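# Set bench rod into cabinet rack, then place part

## Task

Take the rod lying on the bench and set it in the rack inside the cabinet, lying crosswise in the gap between the rack's two existing rods, with each of its ends seated in a notch of the rails. After that, place the part onto that same rack, and finish with both grippers released from everything.

## Robot and tools

Robot: two 6-joint arms, left_arm and right_arm, each with a parallel gripper. Joint order for every row and every per-arm list is waist (joint1), shoulder (joint2), elbow (joint3), wrist pitch (joint4), wrist yaw (joint5), wrist roll (joint6), then the fingers. Bases in the scene frame: left_arm at (-0.029, +0.284, 0) m with quat_wxyz (+0.997, 0, 0, -0.082); right_arm at (+0.034, -0.289, 0) m with quat_wxyz (+1.000, 0, 0, 0).

Scene frame: origin on the table surface midway between the arms, +x out across the table, +z up, left_arm on the +y side. The arm names do not match image left/right. A gripper's fingers point along its own +z and close along its own y; the reported hand point sits between the pads, roughly 1 cm short of the fingertips.

execute_actions(actions): a list of actions, run in order. Each action is a table of at most 15 rows; each row lasts one control step (1/30 s), and a short table repeats its final row until 15 steps (0.5 s) are used. A row is one flat list of 14 numbers, each in [-1, 1], covering both arms even if one stays still: left_arm's 6 joint offsets and its opening, then right_arm's 6 joint offsets and opening. Joint numbers are offsets, not poses, measured from the angles the arm had when that action began (for a call's first action, the angles in the latest result), never from the previous row. Scale: 1.0 equals 1.202 rad for waist, 1.258 shoulder, 1.238 elbow, 2.073 wrist pitch, 2.022 for wrist yaw and for wrist roll. Opening is absolute: +1 fully open, -1 shut. Stated joint ranges (rad): waist -2.618 to 3.054, shoulder 0.000 to 3.142, elbow 0.000 to 3.142, wrist pitch -1.571 to 1.571, wrist yaw -1.571 to 1.571, wrist roll -2.094 to 2.094. An action aiming a joint more than 0.036 rad outside its range is rejected for both arms; if the first action of a call is rejected or any action is malformed, nothing in the call runs. True ends may differ by up to 0.036 rad; a clipped joint shows the line "joint sent to its limit". An empty list just returns the state and pictures.

move(target, speed, blocking): target is one 14-number row laid out as above; its joint offsets are counted from the "Joint positions" of the latest result showing them, and the finger values are sent immediately. All joints travel proportionally, so the hand traces a curve and ignores obstacles and the other arm. speed (0.01 to 2 rad/s, default 0.5) caps the joint with the longest way to go; total duration is clamped to 0.5 to 10 s, and a longer move stops unfinished. blocking=false returns after 0.5 s while motion continues; then use wait(0) or stop before sending any new rows or moves. The extra "move:" line reports the ending (done, off_target, moving, held, fault), limits=held or limits=none, and each arm's joint farthest from its goal. Faster motion means harder impacts; aiming further beyond a contact pushes harder.

wait(seconds): 0 to 10; the robot keeps its last command, a running move continues. stop: brakes a running move, needing some distance; fingers keep going. zoom_image(camera, region): region [x0, y0, x1, y1] in image pixels, top-left origin, no larger than 504 by 504. read_manual(section): only "licences", no motion. finished_scene(scene): scene 1 or 2, irreversible, ends the scene after the last command is held.

Cameras: cam_head_left, cam_head_right, cam_high, cam_low (504x504 each), cam_left_wrist, cam_right_wrist (616x616, fisheye). Calibrations are supplied in OpenCV form, accurate only to a couple of degrees and millimetres.

Results: a state line per arm with hand position (m) and quat_wxyz in the scene frame (less exact at long reach); Joint positions and Joint velocities per arm in joint order, plus the pad gap in metres (0.094 when fully open); Joint targets, the angles currently being driven toward; grip_measured, the finger opening on the command scale; joint torques; "joint command not followed" when a clearance check altered targets; MOTOR HOT from 75 °C; OVER-TEMPERATURE FAULT at 90 °C (arm halts 10 s) or 100 °C (arm goes limp and falls).

Motion limits: each step, a joint's target stays within 0.202 (waist), 0.258 (shoulder), 0.238 (elbow), 0.573 (wrist pitch), 0.522 (wrist yaw, roll) rad of its measured angle, and targets are scaled back if the hand would jump over 70 mm, so big offsets need several actions. Arms sag under zero offsets; to hold position, resend the offsets toward the desired angles.

Gripping: to hold something, command an opening about 0.03 below grip_measured (less for a lighter hold). Pads give about 50 to 62 N. Objects may get brief tugs or pushes.

Avoid: arm-to-arm collisions or pressing, knocking anything off the table, dropping the rod or part, slamming, and shoving hard. Overheating from long loaded holds. Less robot time and smoother, lower-effort motion is better.

Each tool is called after ">>>" as name([rows], argument=value, ...), one row to a line, values as JSON.

## Session

>>> execute_actions(actions=[])

Scene clock: 0.00 s.
left_arm: end_effector_position=(+0.0650, +0.1615, +0.1790) grip_measured=+1.000 end_effector_quat_wxyz=(+0.279, +0.644, +0.708, +0.074) | right_arm: end_effector_position=(+0.5295, -0.3124, +0.1781) grip_measured=+1.000 end_effector_quat_wxyz=(+0.664, -0.364, +0.647, +0.087)
Joint names: [waist, shoulder, elbow, wrist pitch, wrist yaw, wrist roll]
Joint positions: left_arm=[-1.337  0.726  0.893 -1.405 -0.492  0.06   0.094] | right_arm=[-0.352  1.92   1.008  0.724 -0.987 -0.538  0.094]
Joint velocities: left_arm=[ 0.007 -0.002  0.012 -0.037  0.037  0.022  0.   ] | right_arm=[-0.017  0.017 -0.007  0.051 -0.051 -0.037  0.   ]
Joint torques (N m, as the arm reports them, + toward a larger angle): no reading
Motor temperatures (°C, as the motors report them): left_arm=[27 28 28 26 29 28] | right_arm=[28 29 26 28 26 28]
Joint targets: left_arm=[-1.337 0.722 0.905 -1.401 -0.501 0.057] | right_arm=[-0.352 1.909 1.015 0.722 -0.992 -0.534]

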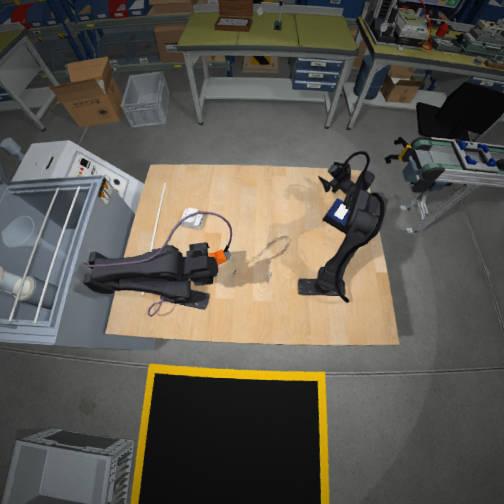

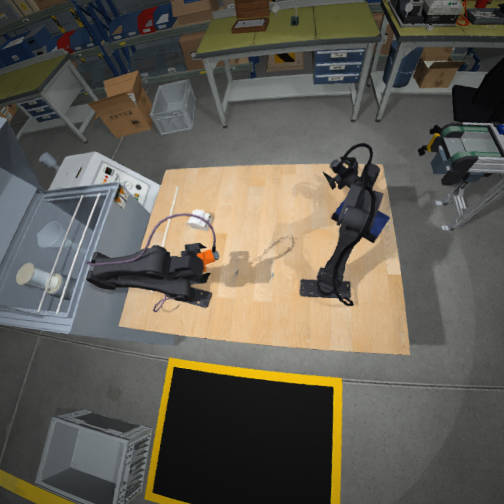

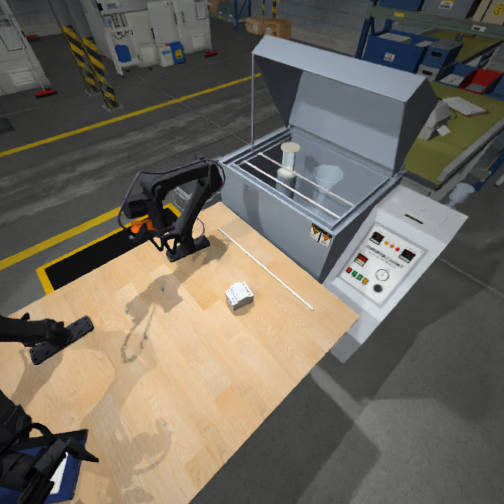

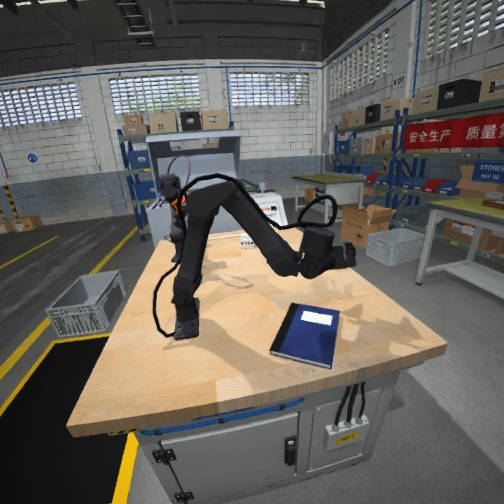

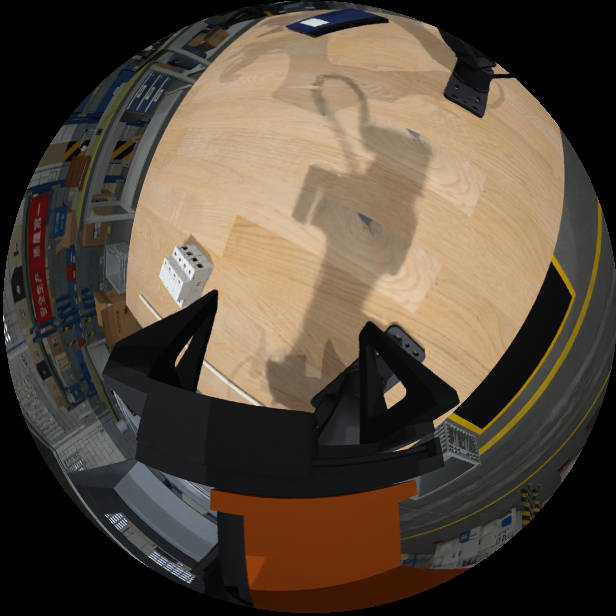

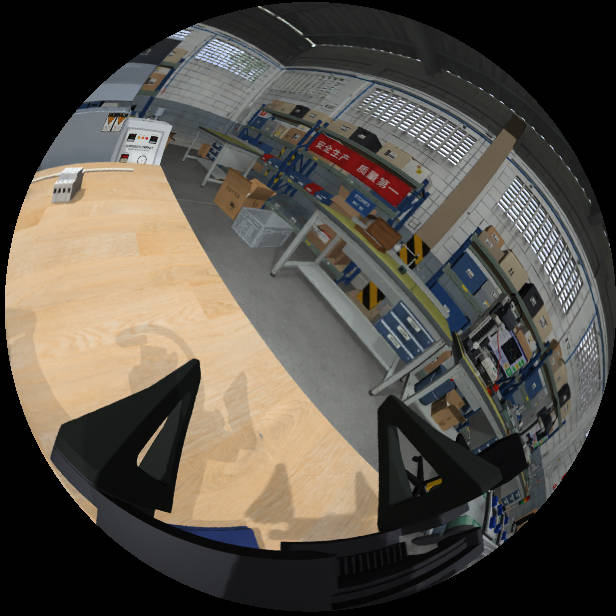

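>>> zoom_image(camera="cam_high", region=[200, 90, 420, 320])

>>> zoom_image(camera="cam_head_left", region=[0, 160, 220, 360])

>>> zoom_image(camera="cam_head_right", region=[0, 160, 220, 360])

Region (200, 90, 420, 320) of cam_high's 504x504 image, scaled by 2.191, with more detail than that image has; it fills the left 482 columns of this view, and the rest is white.

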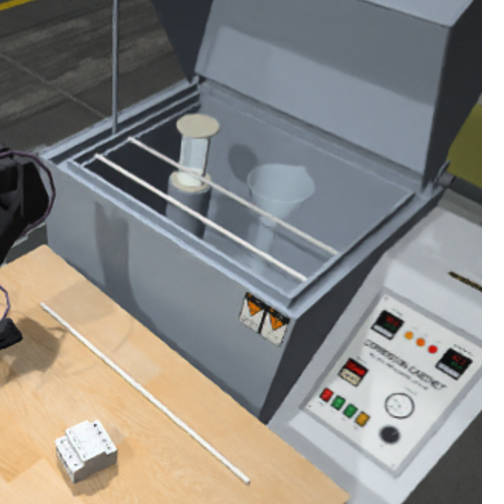

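Region (0, 160, 220, 360) of cam_head_left's 504x504 image, scaled by 2.291, with more detail than that image has; it fills the top 458 rows of this view, and the rest is white.

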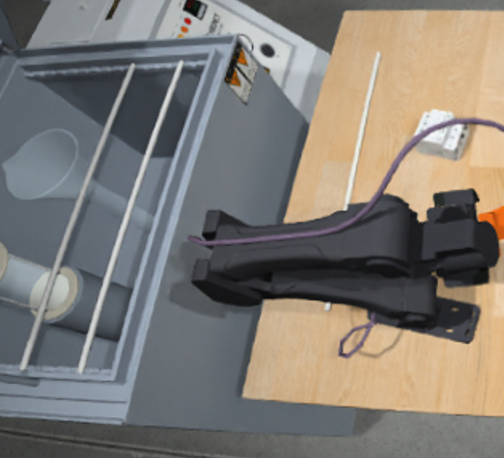

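Region (0, 160, 220, 360) of cam_head_right's 504x504 image, scaled by 2.291, with more detail than that image has; it fills the top 458 rows of this view, and the rest is white.

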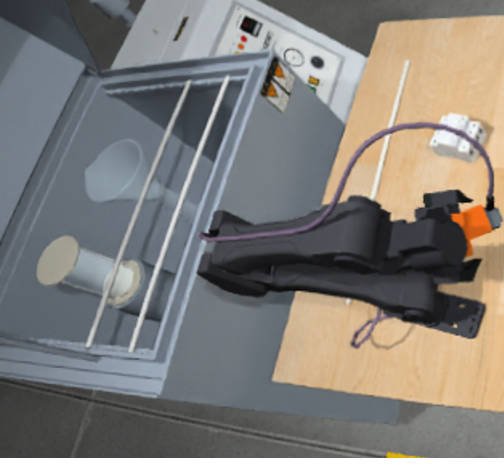

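>>> move(target=[0.85,0.4,0.22,0.06,0.243,0.232,0.2,0,-0.008,0.006,0,0,0,1], speed=1.2)

>>> move(target=[0.85,0.49,0.22,0.061,0,0,0.2,0,-0.008,0.006,0,0,0,1], speed=1.2)

Scene clock: 59.40 s.
left_arm: end_effector_position=(+0.1706, +0.1811, +0.1586) grip_measured=+0.202 end_effector_quat_wxyz=(+0.088, +0.481, +0.872, +0.008) | right_arm: end_effector_position=(+0.5295, -0.3124, +0.1781) grip_measured=+1.000 end_effector_quat_wxyz=(+0.664, -0.364, +0.647, +0.087)
Joint names: [waist, shoulder, elbow, wrist pitch, wrist yaw, wrist roll]
Joint positions: left_arm=[-0.325  1.228  1.131 -1.298 -0.012  0.521  0.056] | right_arm=[-0.352  1.92   1.008  0.724 -0.987 -0.538  0.094]
Joint velocities: left_arm=[-0.002 -0.007  0.007 -0.022  0.007 -0.037  0.001] | right_arm=[-0.017  0.002  0.002 -0.051 -0.051 -0.007  0.   ]
Joint torques (N m, as the arm reports them, + toward a larger angle): left_arm=[ 0.65 -3.6   9.92  0.88  0.07  0.07] | right_arm=[ 0.05 -9.15  6.16  1.88 -0.1  -0.02]
Motor temperatures (°C, as the motors report them): left_arm=[27 28 31 28 29 28] | right_arm=[28 33 28 31 26 28]
Joint targets: left_arm=[-0.316 1.229 1.166 -1.281 -0.001 0.529] | right_arm=[-0.352 1.910 1.015 0.724 -0.987 -0.538]
move: off_target (left_arm); limits=none; left_arm: farthest joint: the elbow, 0.034 radians from its target (0.272 radians at the start); right_arm: farthest joint: the shoulder, 0.010 radians from its target (0.010 radians at the start)
camera_calibration (this result's frames):
cam_left_wrist: T_world_to_cam=[[-0.655584, -0.755019, -0.0124755, 0.2393], [-0.641834, 0.548449, 0.53596, -0.0603835], [-0.397817, 0.359374, -0.844151, 0.260472], [0, 0, 0, 1]] pos_world=[0.221746, 0.120186, 0.255227]

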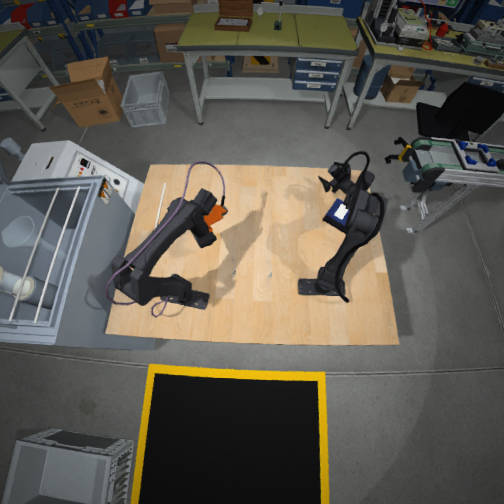

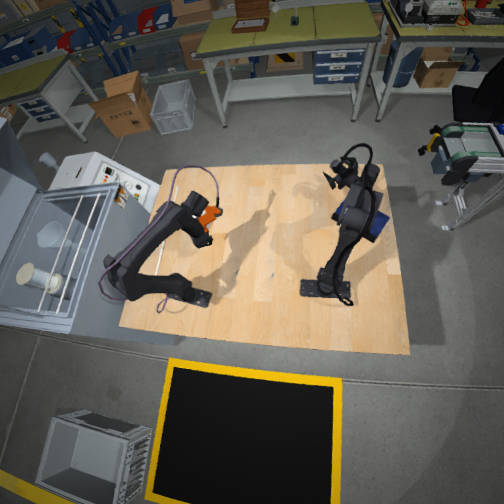

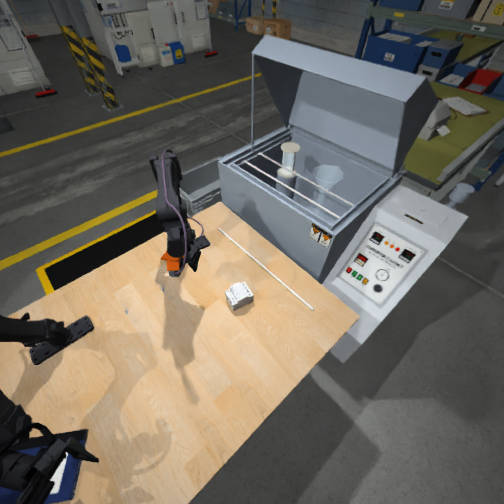

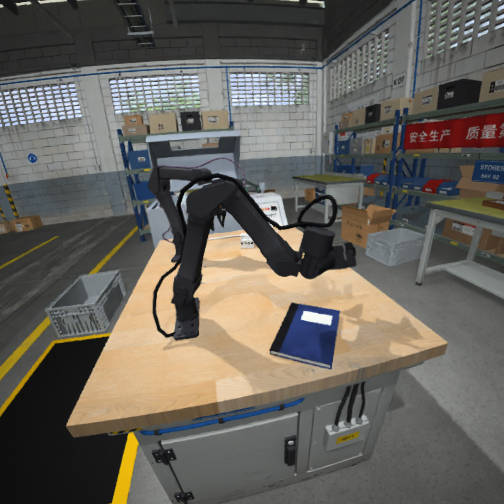

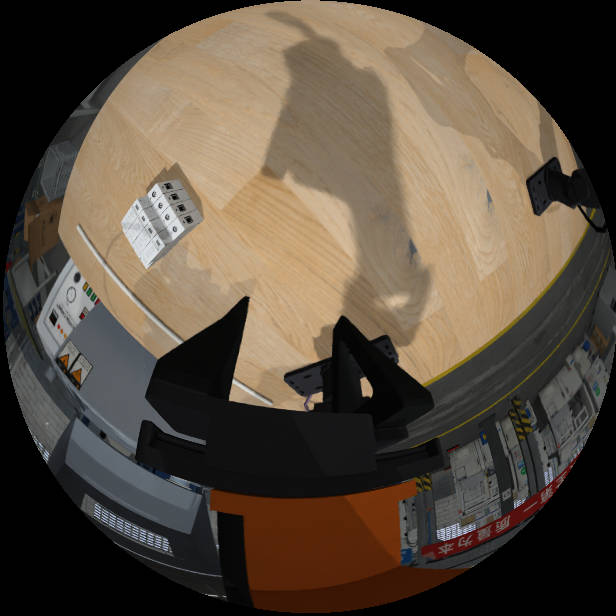

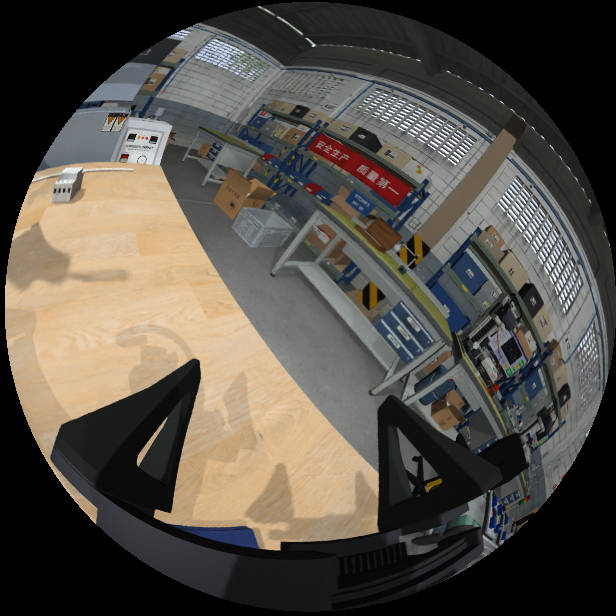

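Scene clock: 60.90 s.
left_arm: end_effector_position=(+0.2392, +0.4476, +0.0642) grip_measured=+0.202 end_effector_quat_wxyz=(-0.046, -0.008, +0.999, -0.018) | right_arm: end_effector_position=(+0.5295, -0.3124, +0.1781) grip_measured=+1.000 end_effector_quat_wxyz=(+0.664, -0.364, +0.647, +0.087)
Joint names: [waist, shoulder, elbow, wrist pitch, wrist yaw, wrist roll]
Joint positions: left_arm=[ 0.702  1.853  1.37  -1.184 -0.015  0.521  0.056] | right_arm=[-0.352  1.92   1.008  0.724 -0.987 -0.538  0.094]
Joint velocities: left_arm=[-0.007  0.002 -0.012 -0.037  0.007 -0.007 -0.001] | right_arm=[-0.002 -0.017 -0.017 -0.022 -0.081 -0.022  0.   ]
Joint torques (N m, as the arm reports them, + toward a larger angle): left_arm=[ -0.28 -10.59   9.17   0.25   0.01  -0.01] | right_arm=[ 0.05 -9.14  6.17  1.88 -0.1  -0.03]
Motor temperatures (°C, as the motors report them): left_arm=[27 28 31 28 29 28] | right_arm=[28 33 28 31 26 28]
Joint targets: left_arm=[0.697 1.845 1.403 -1.171 -0.012 0.521] | right_arm=[-0.352 1.910 1.015 0.724 -0.987 -0.538]
move: off_target (left_arm); limits=none; left_arm: farthest joint: the elbow, 0.033 radians from its target (0.272 radians at the start); right_arm: farthest joint: the shoulder, 0.010 radians from its target (0.010 radians at the start)
camera_calibration (this result's frames):
cam_left_wrist: T_world_to_cam=[[0.31056, -0.949435, 0.0461121, 0.336455], [-0.650513, -0.17691, 0.738604, 0.201771], [-0.693098, -0.259377, -0.672561, 0.448835], [0, 0, 0, 1]] pos_world=[0.337852, 0.471556, 0.137325]

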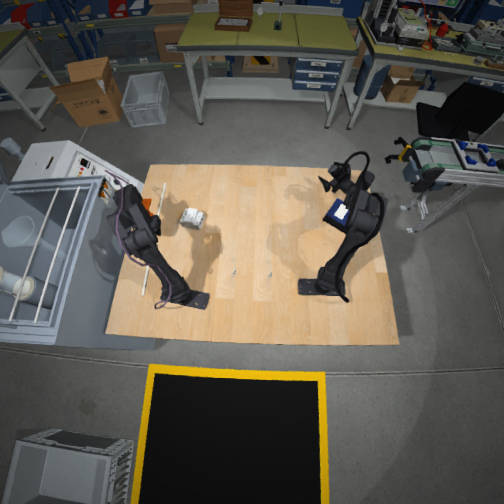

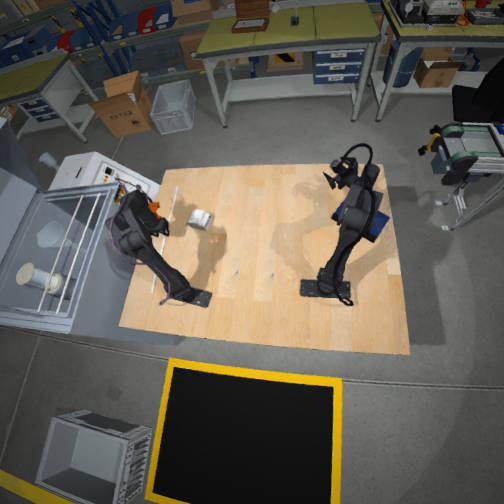

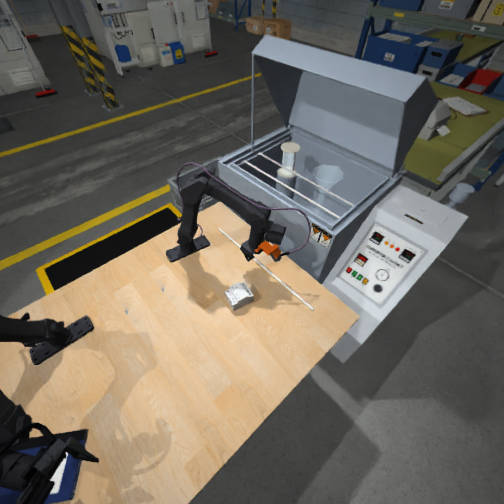

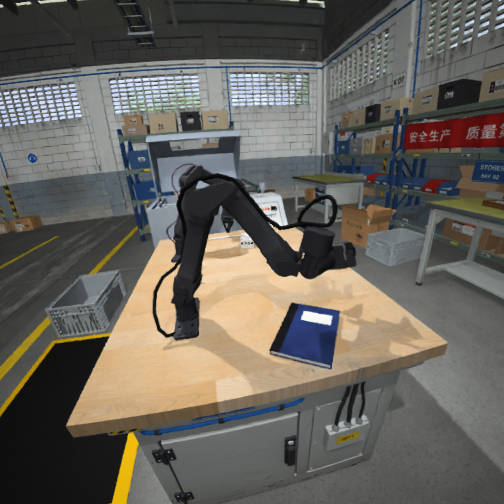

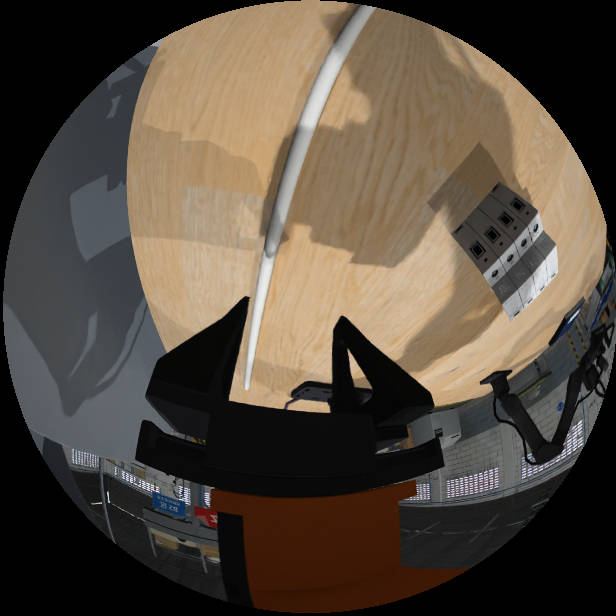

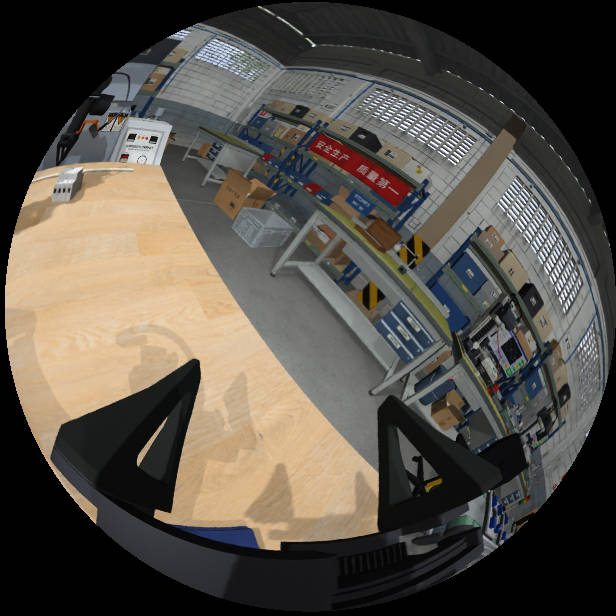

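>>> move(target=[0.017,0.051,-0.036,0.118,0.013,0.015,0.2,0,-0.008,0.006,0,0,0,1], speed=0.3)

Scene clock: 67.93 s.
left_arm: end_effector_position=(+0.2732, +0.4693, +0.0332) grip_measured=+0.202 end_effector_quat_wxyz=(+0.012, -0.003, +1.000, +0.007) | right_arm: end_effector_position=(+0.5295, -0.3124, +0.1781) grip_measured=+1.000 end_effector_quat_wxyz=(+0.664, -0.364, +0.647, +0.087)
Joint names: [waist, shoulder, elbow, wrist pitch, wrist yaw, wrist roll]
Joint positions: left_arm=[ 0.712  1.92   1.336 -0.958 -0.     0.543  0.056] | right_arm=[-0.352  1.92   1.008  0.724 -0.987 -0.538  0.094]
Joint velocities: left_arm=[-0.027  0.012  0.002  0.066 -0.007  0.022  0.001] | right_arm=[-0.007 -0.012  0.022 -0.022 -0.081  0.037  0.   ]
Joint torques (N m, as the arm reports them, + toward a larger angle): left_arm=[  0.7  -10.69   5.48   0.57   0.09   0.07] | right_arm=[ 0.03 -9.13  6.14  1.89 -0.1  -0.03]
Motor temperatures (°C, as the motors report them): left_arm=[27 29 31 27 29 28] | right_arm=[28 34 28 31 26 28]
Joint targets: left_arm=[0.722 1.918 1.326 -0.940 0.012 0.551] | right_arm=[-0.352 1.910 1.015 0.724 -0.987 -0.538]
move: done; limits=none; left_arm: farthest joint: the wrist pitch, 0.019 radians from its target (0.245 radians at the start); right_arm: farthest joint: the shoulder, 0.010 radians from its target (0.010 radians at the start)
camera_calibration (this result's frames):
cam_left_wrist: T_world_to_cam=[[0.295625, -0.954771, 0.0318978, 0.354975], [-0.732426, -0.205091, 0.649222, 0.28925], [-0.613317, -0.215289, -0.759929, 0.417664], [0, 0, 0, 1]] pos_world=[0.363075, 0.488161, 0.118284]

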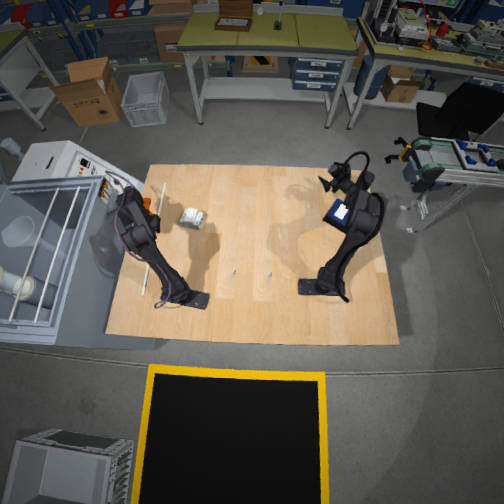

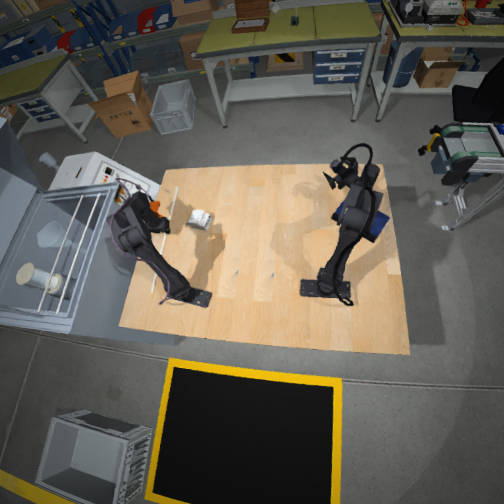

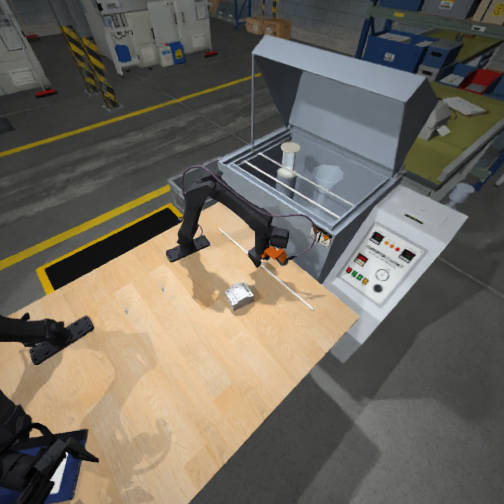

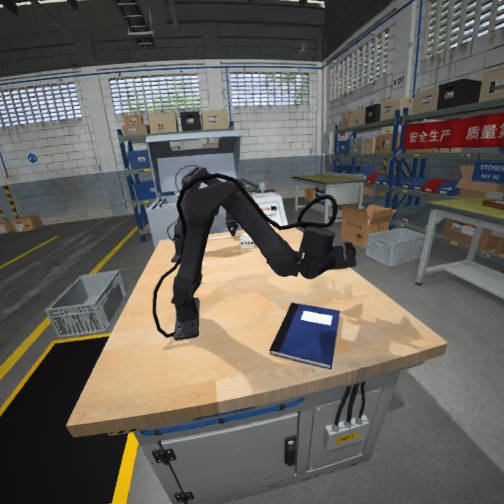

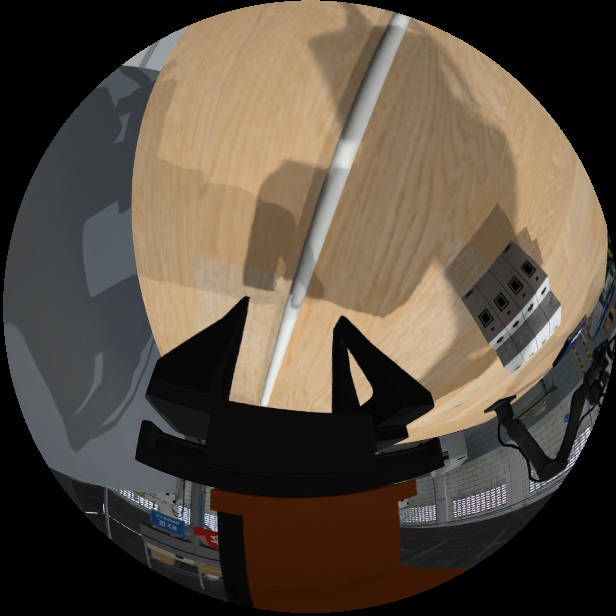

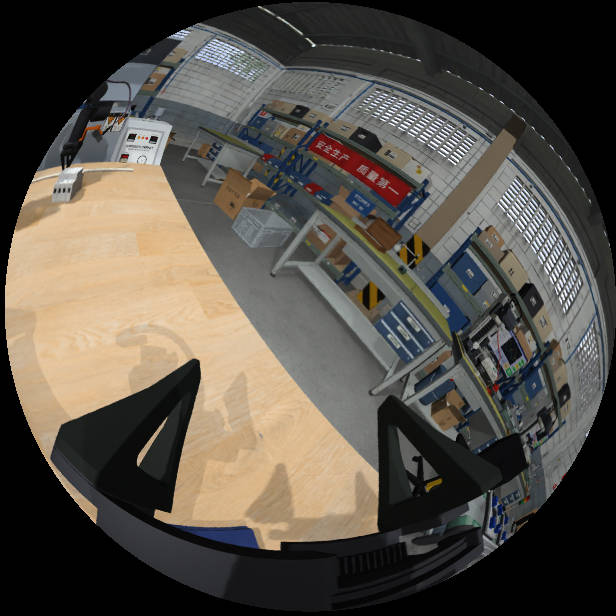

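>>> move(target=[0.012,0.023,-0.046,0.033,0.005,0.004,-0.3,0,-0.008,0.006,0,0,0,1], speed=0.1)

Scene clock: 72.53 s.
left_arm: end_effector_position=(+0.2681, +0.4669, +0.0158) grip_measured=-0.298 end_effector_quat_wxyz=(+0.002, -0.004, +1.000, -0.000) | right_arm: end_effector_position=(+0.5295, -0.3124, +0.1781) grip_measured=+1.000 end_effector_quat_wxyz=(+0.664, -0.364, +0.647, +0.087)
Joint names: [waist, shoulder, elbow, wrist pitch, wrist yaw, wrist roll]
Joint positions: left_arm=[ 0.716  1.946  1.298 -0.919  0.003  0.544  0.033] | right_arm=[-0.352  1.92   1.008  0.724 -0.987 -0.538  0.094]
Joint velocities: left_arm=[ 0.002  0.007 -0.012 -0.081 -0.022  0.051 -0.001] | right_arm=[ 0.002 -0.002  0.012 -0.007 -0.037 -0.037  0.   ]
Joint torques (N m, as the arm reports them, + toward a larger angle): left_arm=[  0.76 -10.14   4.5    0.65   0.05   0.06] | right_arm=[ 0.06 -9.17  6.17  1.89 -0.11 -0.03]
Motor temperatures (°C, as the motors report them): left_arm=[27 30 31 27 29 28] | right_arm=[28 34 28 31 26 28]
Joint targets: left_arm=[0.727 1.949 1.279 -0.890 0.010 0.551] | right_arm=[-0.352 1.910 1.015 0.724 -0.987 -0.538]
move: off_target (left_arm); limits=none; left_arm: farthest joint: the wrist pitch, 0.030 radians from its target (0.068 radians at the start); right_arm: farthest joint: the shoulder, 0.010 radians from its target (0.010 radians at the start)
camera_calibration (this result's frames):
cam_left_wrist: T_world_to_cam=[[0.298826, -0.953434, 0.0408285, 0.353158], [-0.719253, -0.196897, 0.666264, 0.288624], [-0.627199, -0.228463, -0.744598, 0.410453], [0, 0, 0, 1]] pos_world=[0.359497, 0.487316, 0.0989041]

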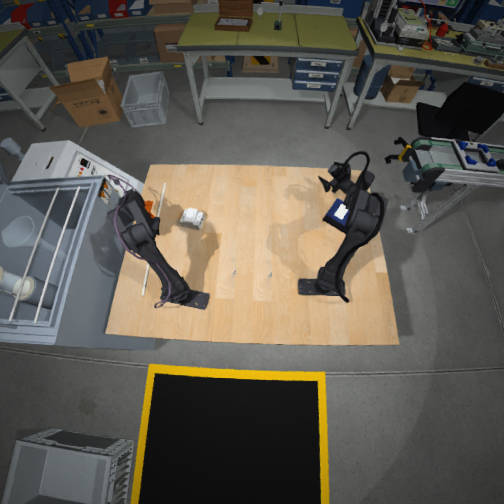

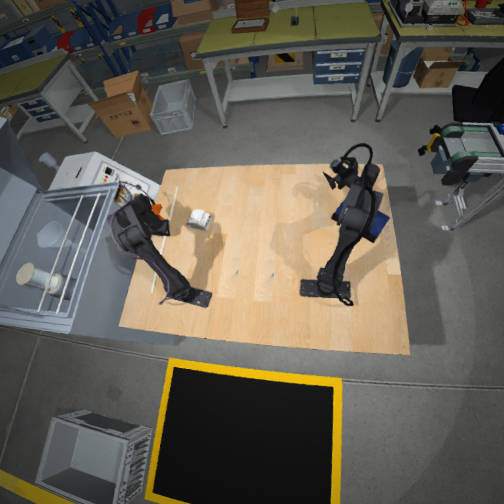

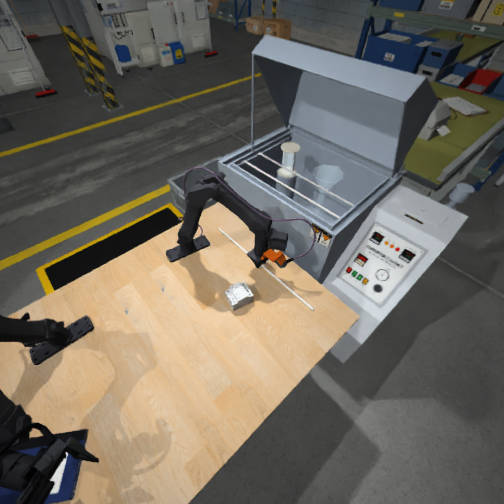

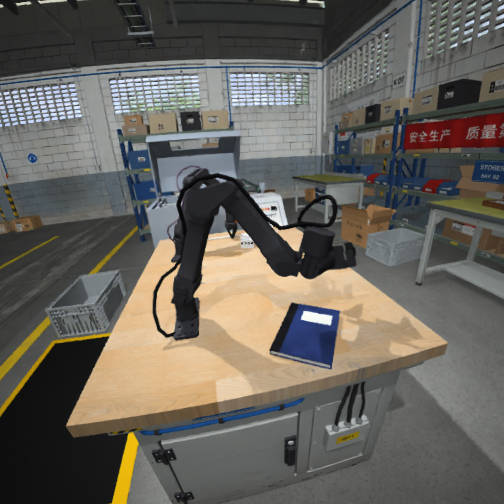

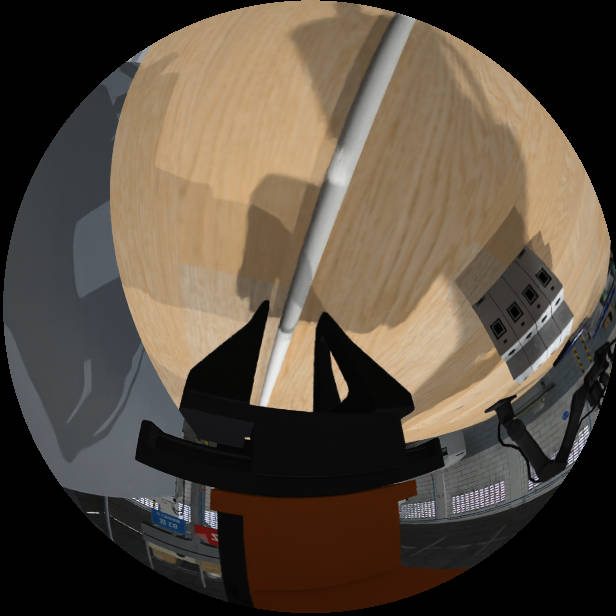

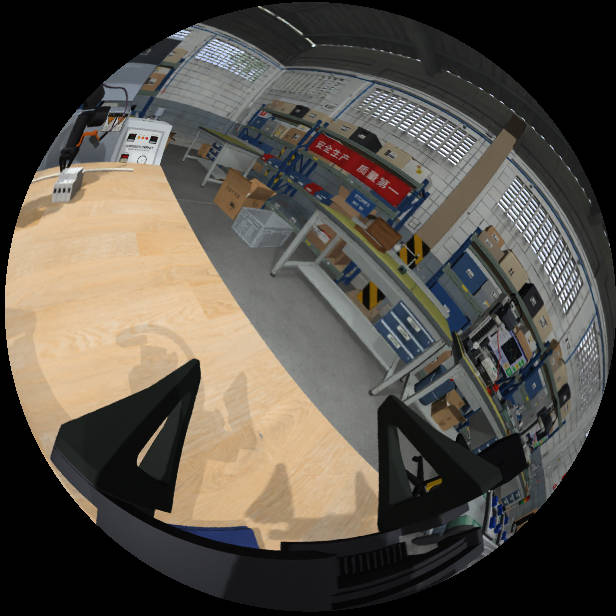

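Looks like table contact. Close.

>>> move(target=[0,0,-0.006,0,0,0,-0.84,0,-0.008,0.006,0,0,0,1])

>>> zoom_image(camera="cam_head_left", region=[30, 170, 110, 220])

>>> zoom_image(camera="cam_high", region=[215, 125, 295, 185])

Scene clock: 76.60 s.
left_arm: end_effector_position=(+0.2680, +0.4669, +0.0158) grip_measured=-0.811 end_effector_quat_wxyz=(+0.002, -0.004, +1.000, -0.000) | right_arm: end_effector_position=(+0.5295, -0.3124, +0.1781) grip_measured=+1.000 end_effector_quat_wxyz=(+0.664, -0.364, +0.647, +0.087)
Joint names: [waist, shoulder, elbow, wrist pitch, wrist yaw, wrist roll]
Joint positions: left_arm=[ 0.716  1.946  1.298 -0.92   0.003  0.544  0.009] | right_arm=[-0.352  1.92   1.008  0.724 -0.987 -0.538  0.094]
Joint velocities: left_arm=[-0.002 -0.007 -0.022  0.007  0.022 -0.037  0.   ] | right_arm=[ 0.002 -0.027 -0.017 -0.007 -0.051 -0.051  0.   ]
Joint torques (N m, as the arm reports them, + toward a larger angle): left_arm=[  0.04 -10.48   5.52   0.31  -0.02  -0.01] | right_arm=[ 0.05 -9.15  6.1   1.89 -0.11 -0.02]
Motor temperatures (°C, as the motors report them): left_arm=[27 31 30 27 29 28] | right_arm=[28 34 28 31 26 28]
Joint targets: left_arm=[0.716 1.946 1.291 -0.920 0.003 0.544] | right_arm=[-0.352 1.910 1.015 0.724 -0.987 -0.538]
move: done; limits=none; left_arm: farthest joint: the elbow, 0.007 radians from its target (0.007 radians at the start); right_arm: farthest joint: the shoulder, 0.010 radians from its target (0.010 radians at the start)
camera_calibration (this result's frames):
cam_left_wrist: T_world_to_cam=[[0.298475, -0.95354, 0.0409205, 0.353277], [-0.719111, -0.196491, 0.666536, 0.288324], [-0.627528, -0.228371, -0.744349, 0.410433], [0, 0, 0, 1]] pos_world=[0.359451, 0.487248, 0.0988702]

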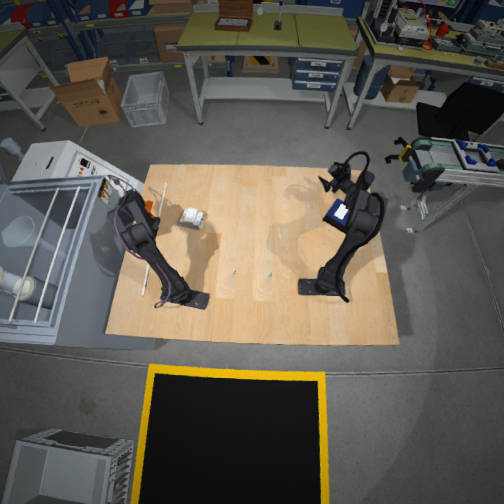

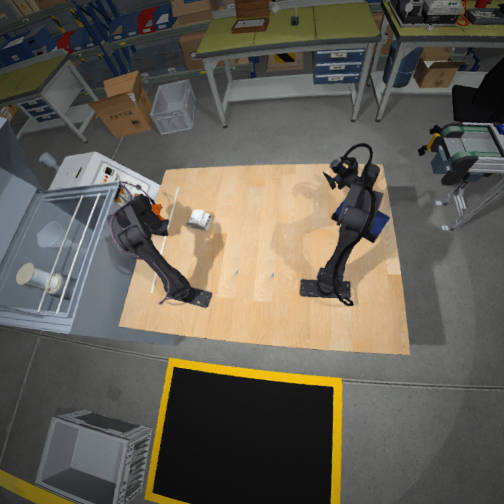

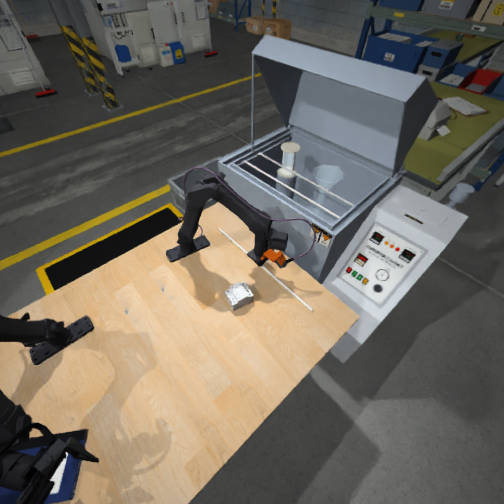

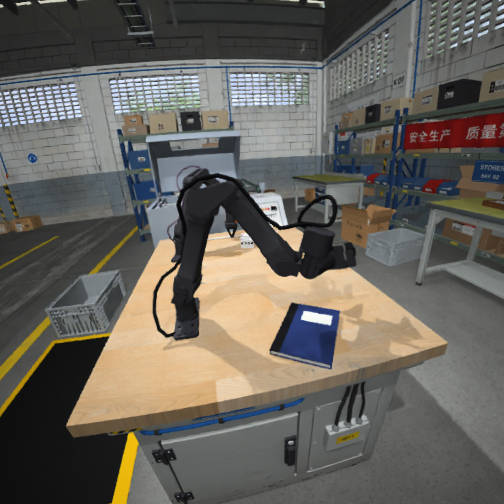

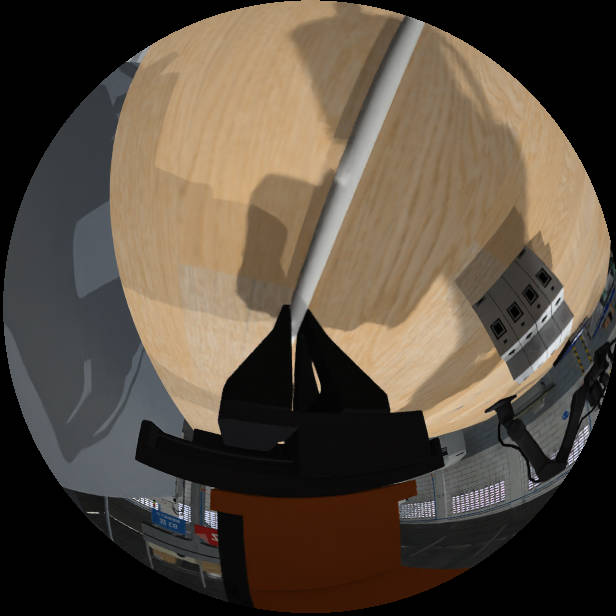

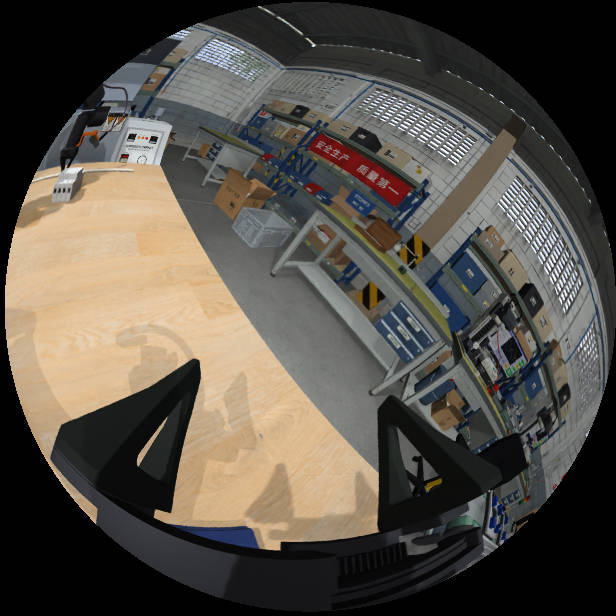

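Region (30, 170, 110, 220) of cam_head_left's 504x504 image, scaled by 6.300, with more detail than that image has; it fills the top 315 rows of this view, and the rest is white.

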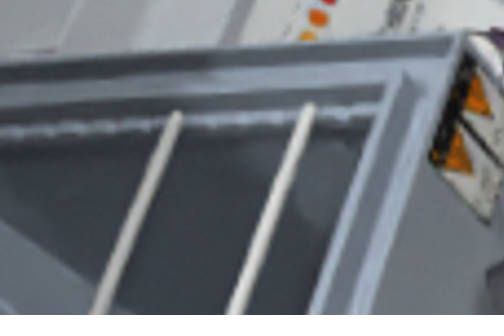

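Region (215, 125, 295, 185) of cam_high's 504x504 image, scaled by 6.300, with more detail than that image has; it fills the top 378 rows of this view, and the rest is white.

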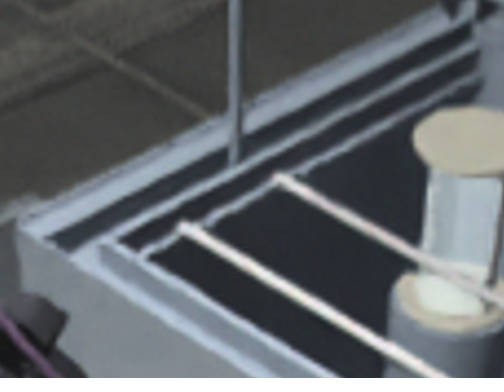

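>>> move(target=[0.608,-0.67,-0.03,0.02,-0.129,0.401,-0.85,0,-0.008,0.006,0,0,0,1], speed=0.5)

Scene clock: 93.93 s.
left_arm: end_effector_position=(+0.0203, +0.5962, +0.2852) grip_measured=-0.811 end_effector_quat_wxyz=(-0.009, -0.013, +0.913, +0.408) | right_arm: end_effector_position=(+0.5295, -0.3124, +0.1781) grip_measured=+1.000 end_effector_quat_wxyz=(+0.664, -0.364, +0.647, +0.087)
Joint names: [waist, shoulder, elbow, wrist pitch, wrist yaw, wrist roll]
Joint positions: left_arm=[ 1.438  1.115  1.267 -0.91  -0.246  1.351  0.009] | right_arm=[-0.352  1.92   1.008  0.724 -0.987 -0.538  0.094]
Joint velocities: left_arm=[-0.007  0.007 -0.012 -0.022 -0.051  0.022 -0.   ] | right_arm=[-0.007 -0.002 -0.012 -0.022  0.007  0.051  0.   ]
Joint torques (N m, as the arm reports them, + toward a larger angle): left_arm=[ 0.57 -4.28  6.81  2.14 -0.21  0.04] | right_arm=[ 0.04 -9.15  6.16  1.89 -0.1  -0.01]
Motor temperatures (°C, as the motors report them): left_arm=[27 32 30 27 29 28] | right_arm=[28 34 28 32 26 28]
Joint targets: left_arm=[1.446 1.103 1.261 -0.878 -0.258 1.355] | right_arm=[-0.352 1.910 1.015 0.724 -0.987 -0.538]
move: off_target (left_arm); limits=none; left_arm: farthest joint: the wrist pitch, 0.032 radians from its target (0.041 radians at the start); right_arm: farthest joint: the shoulder, 0.010 radians from its target (0.010 radians at the start)
camera_calibration (this result's frames):
cam_left_wrist: T_world_to_cam=[[0.30921, -0.656409, -0.688126, 0.570081], [-0.696077, -0.649241, 0.306534, 0.328225], [-0.647971, 0.384205, -0.657663, 0.0954524], [0, 0, 0, 1]] pos_world=[0.114046, 0.55063, 0.35445]

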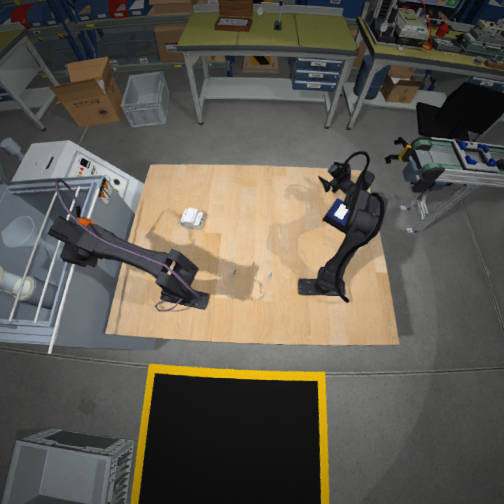

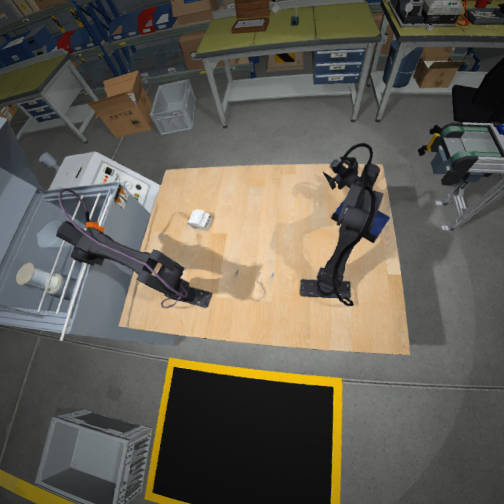

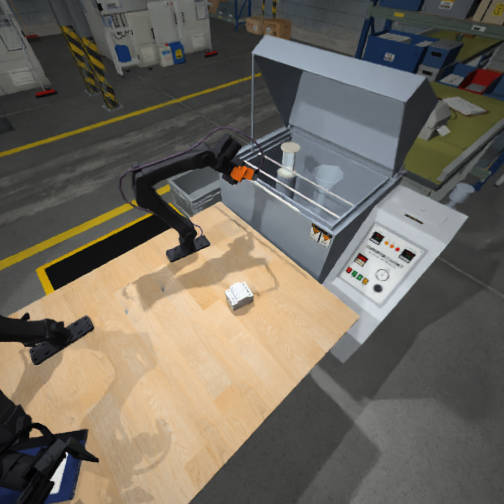

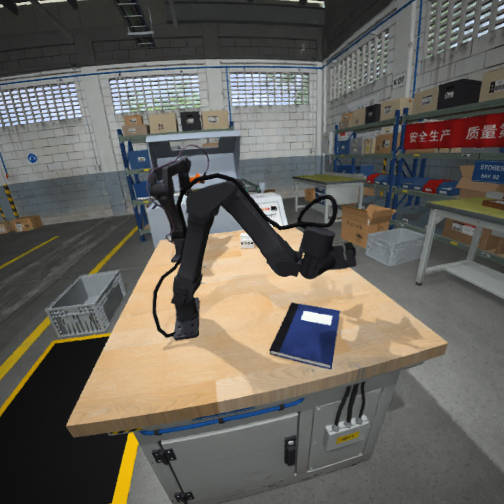

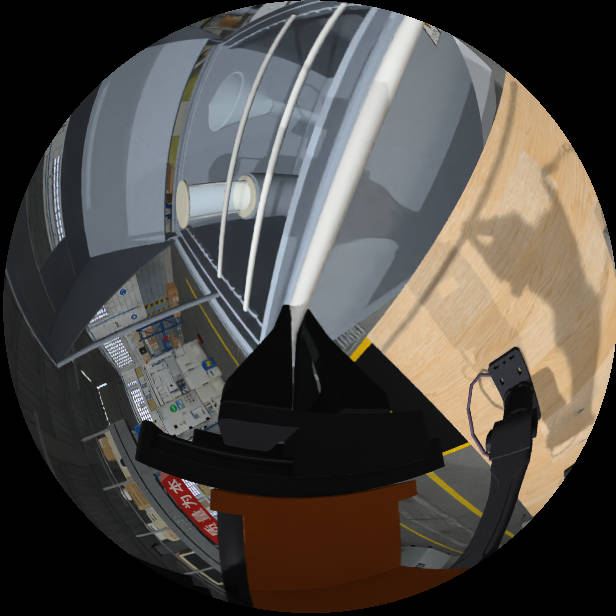

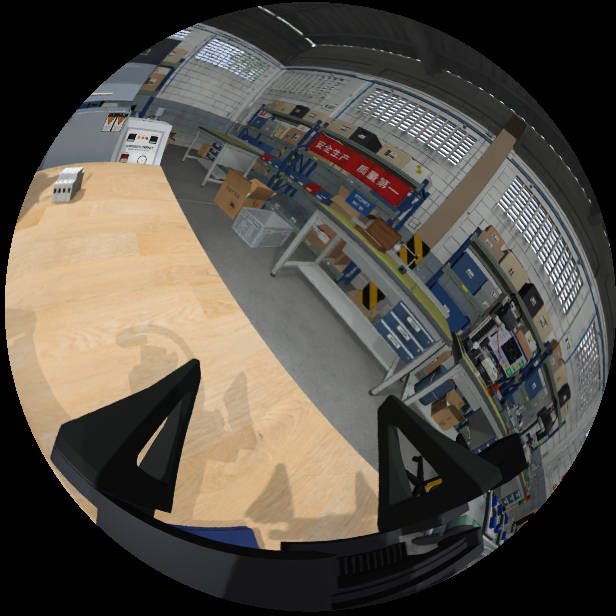

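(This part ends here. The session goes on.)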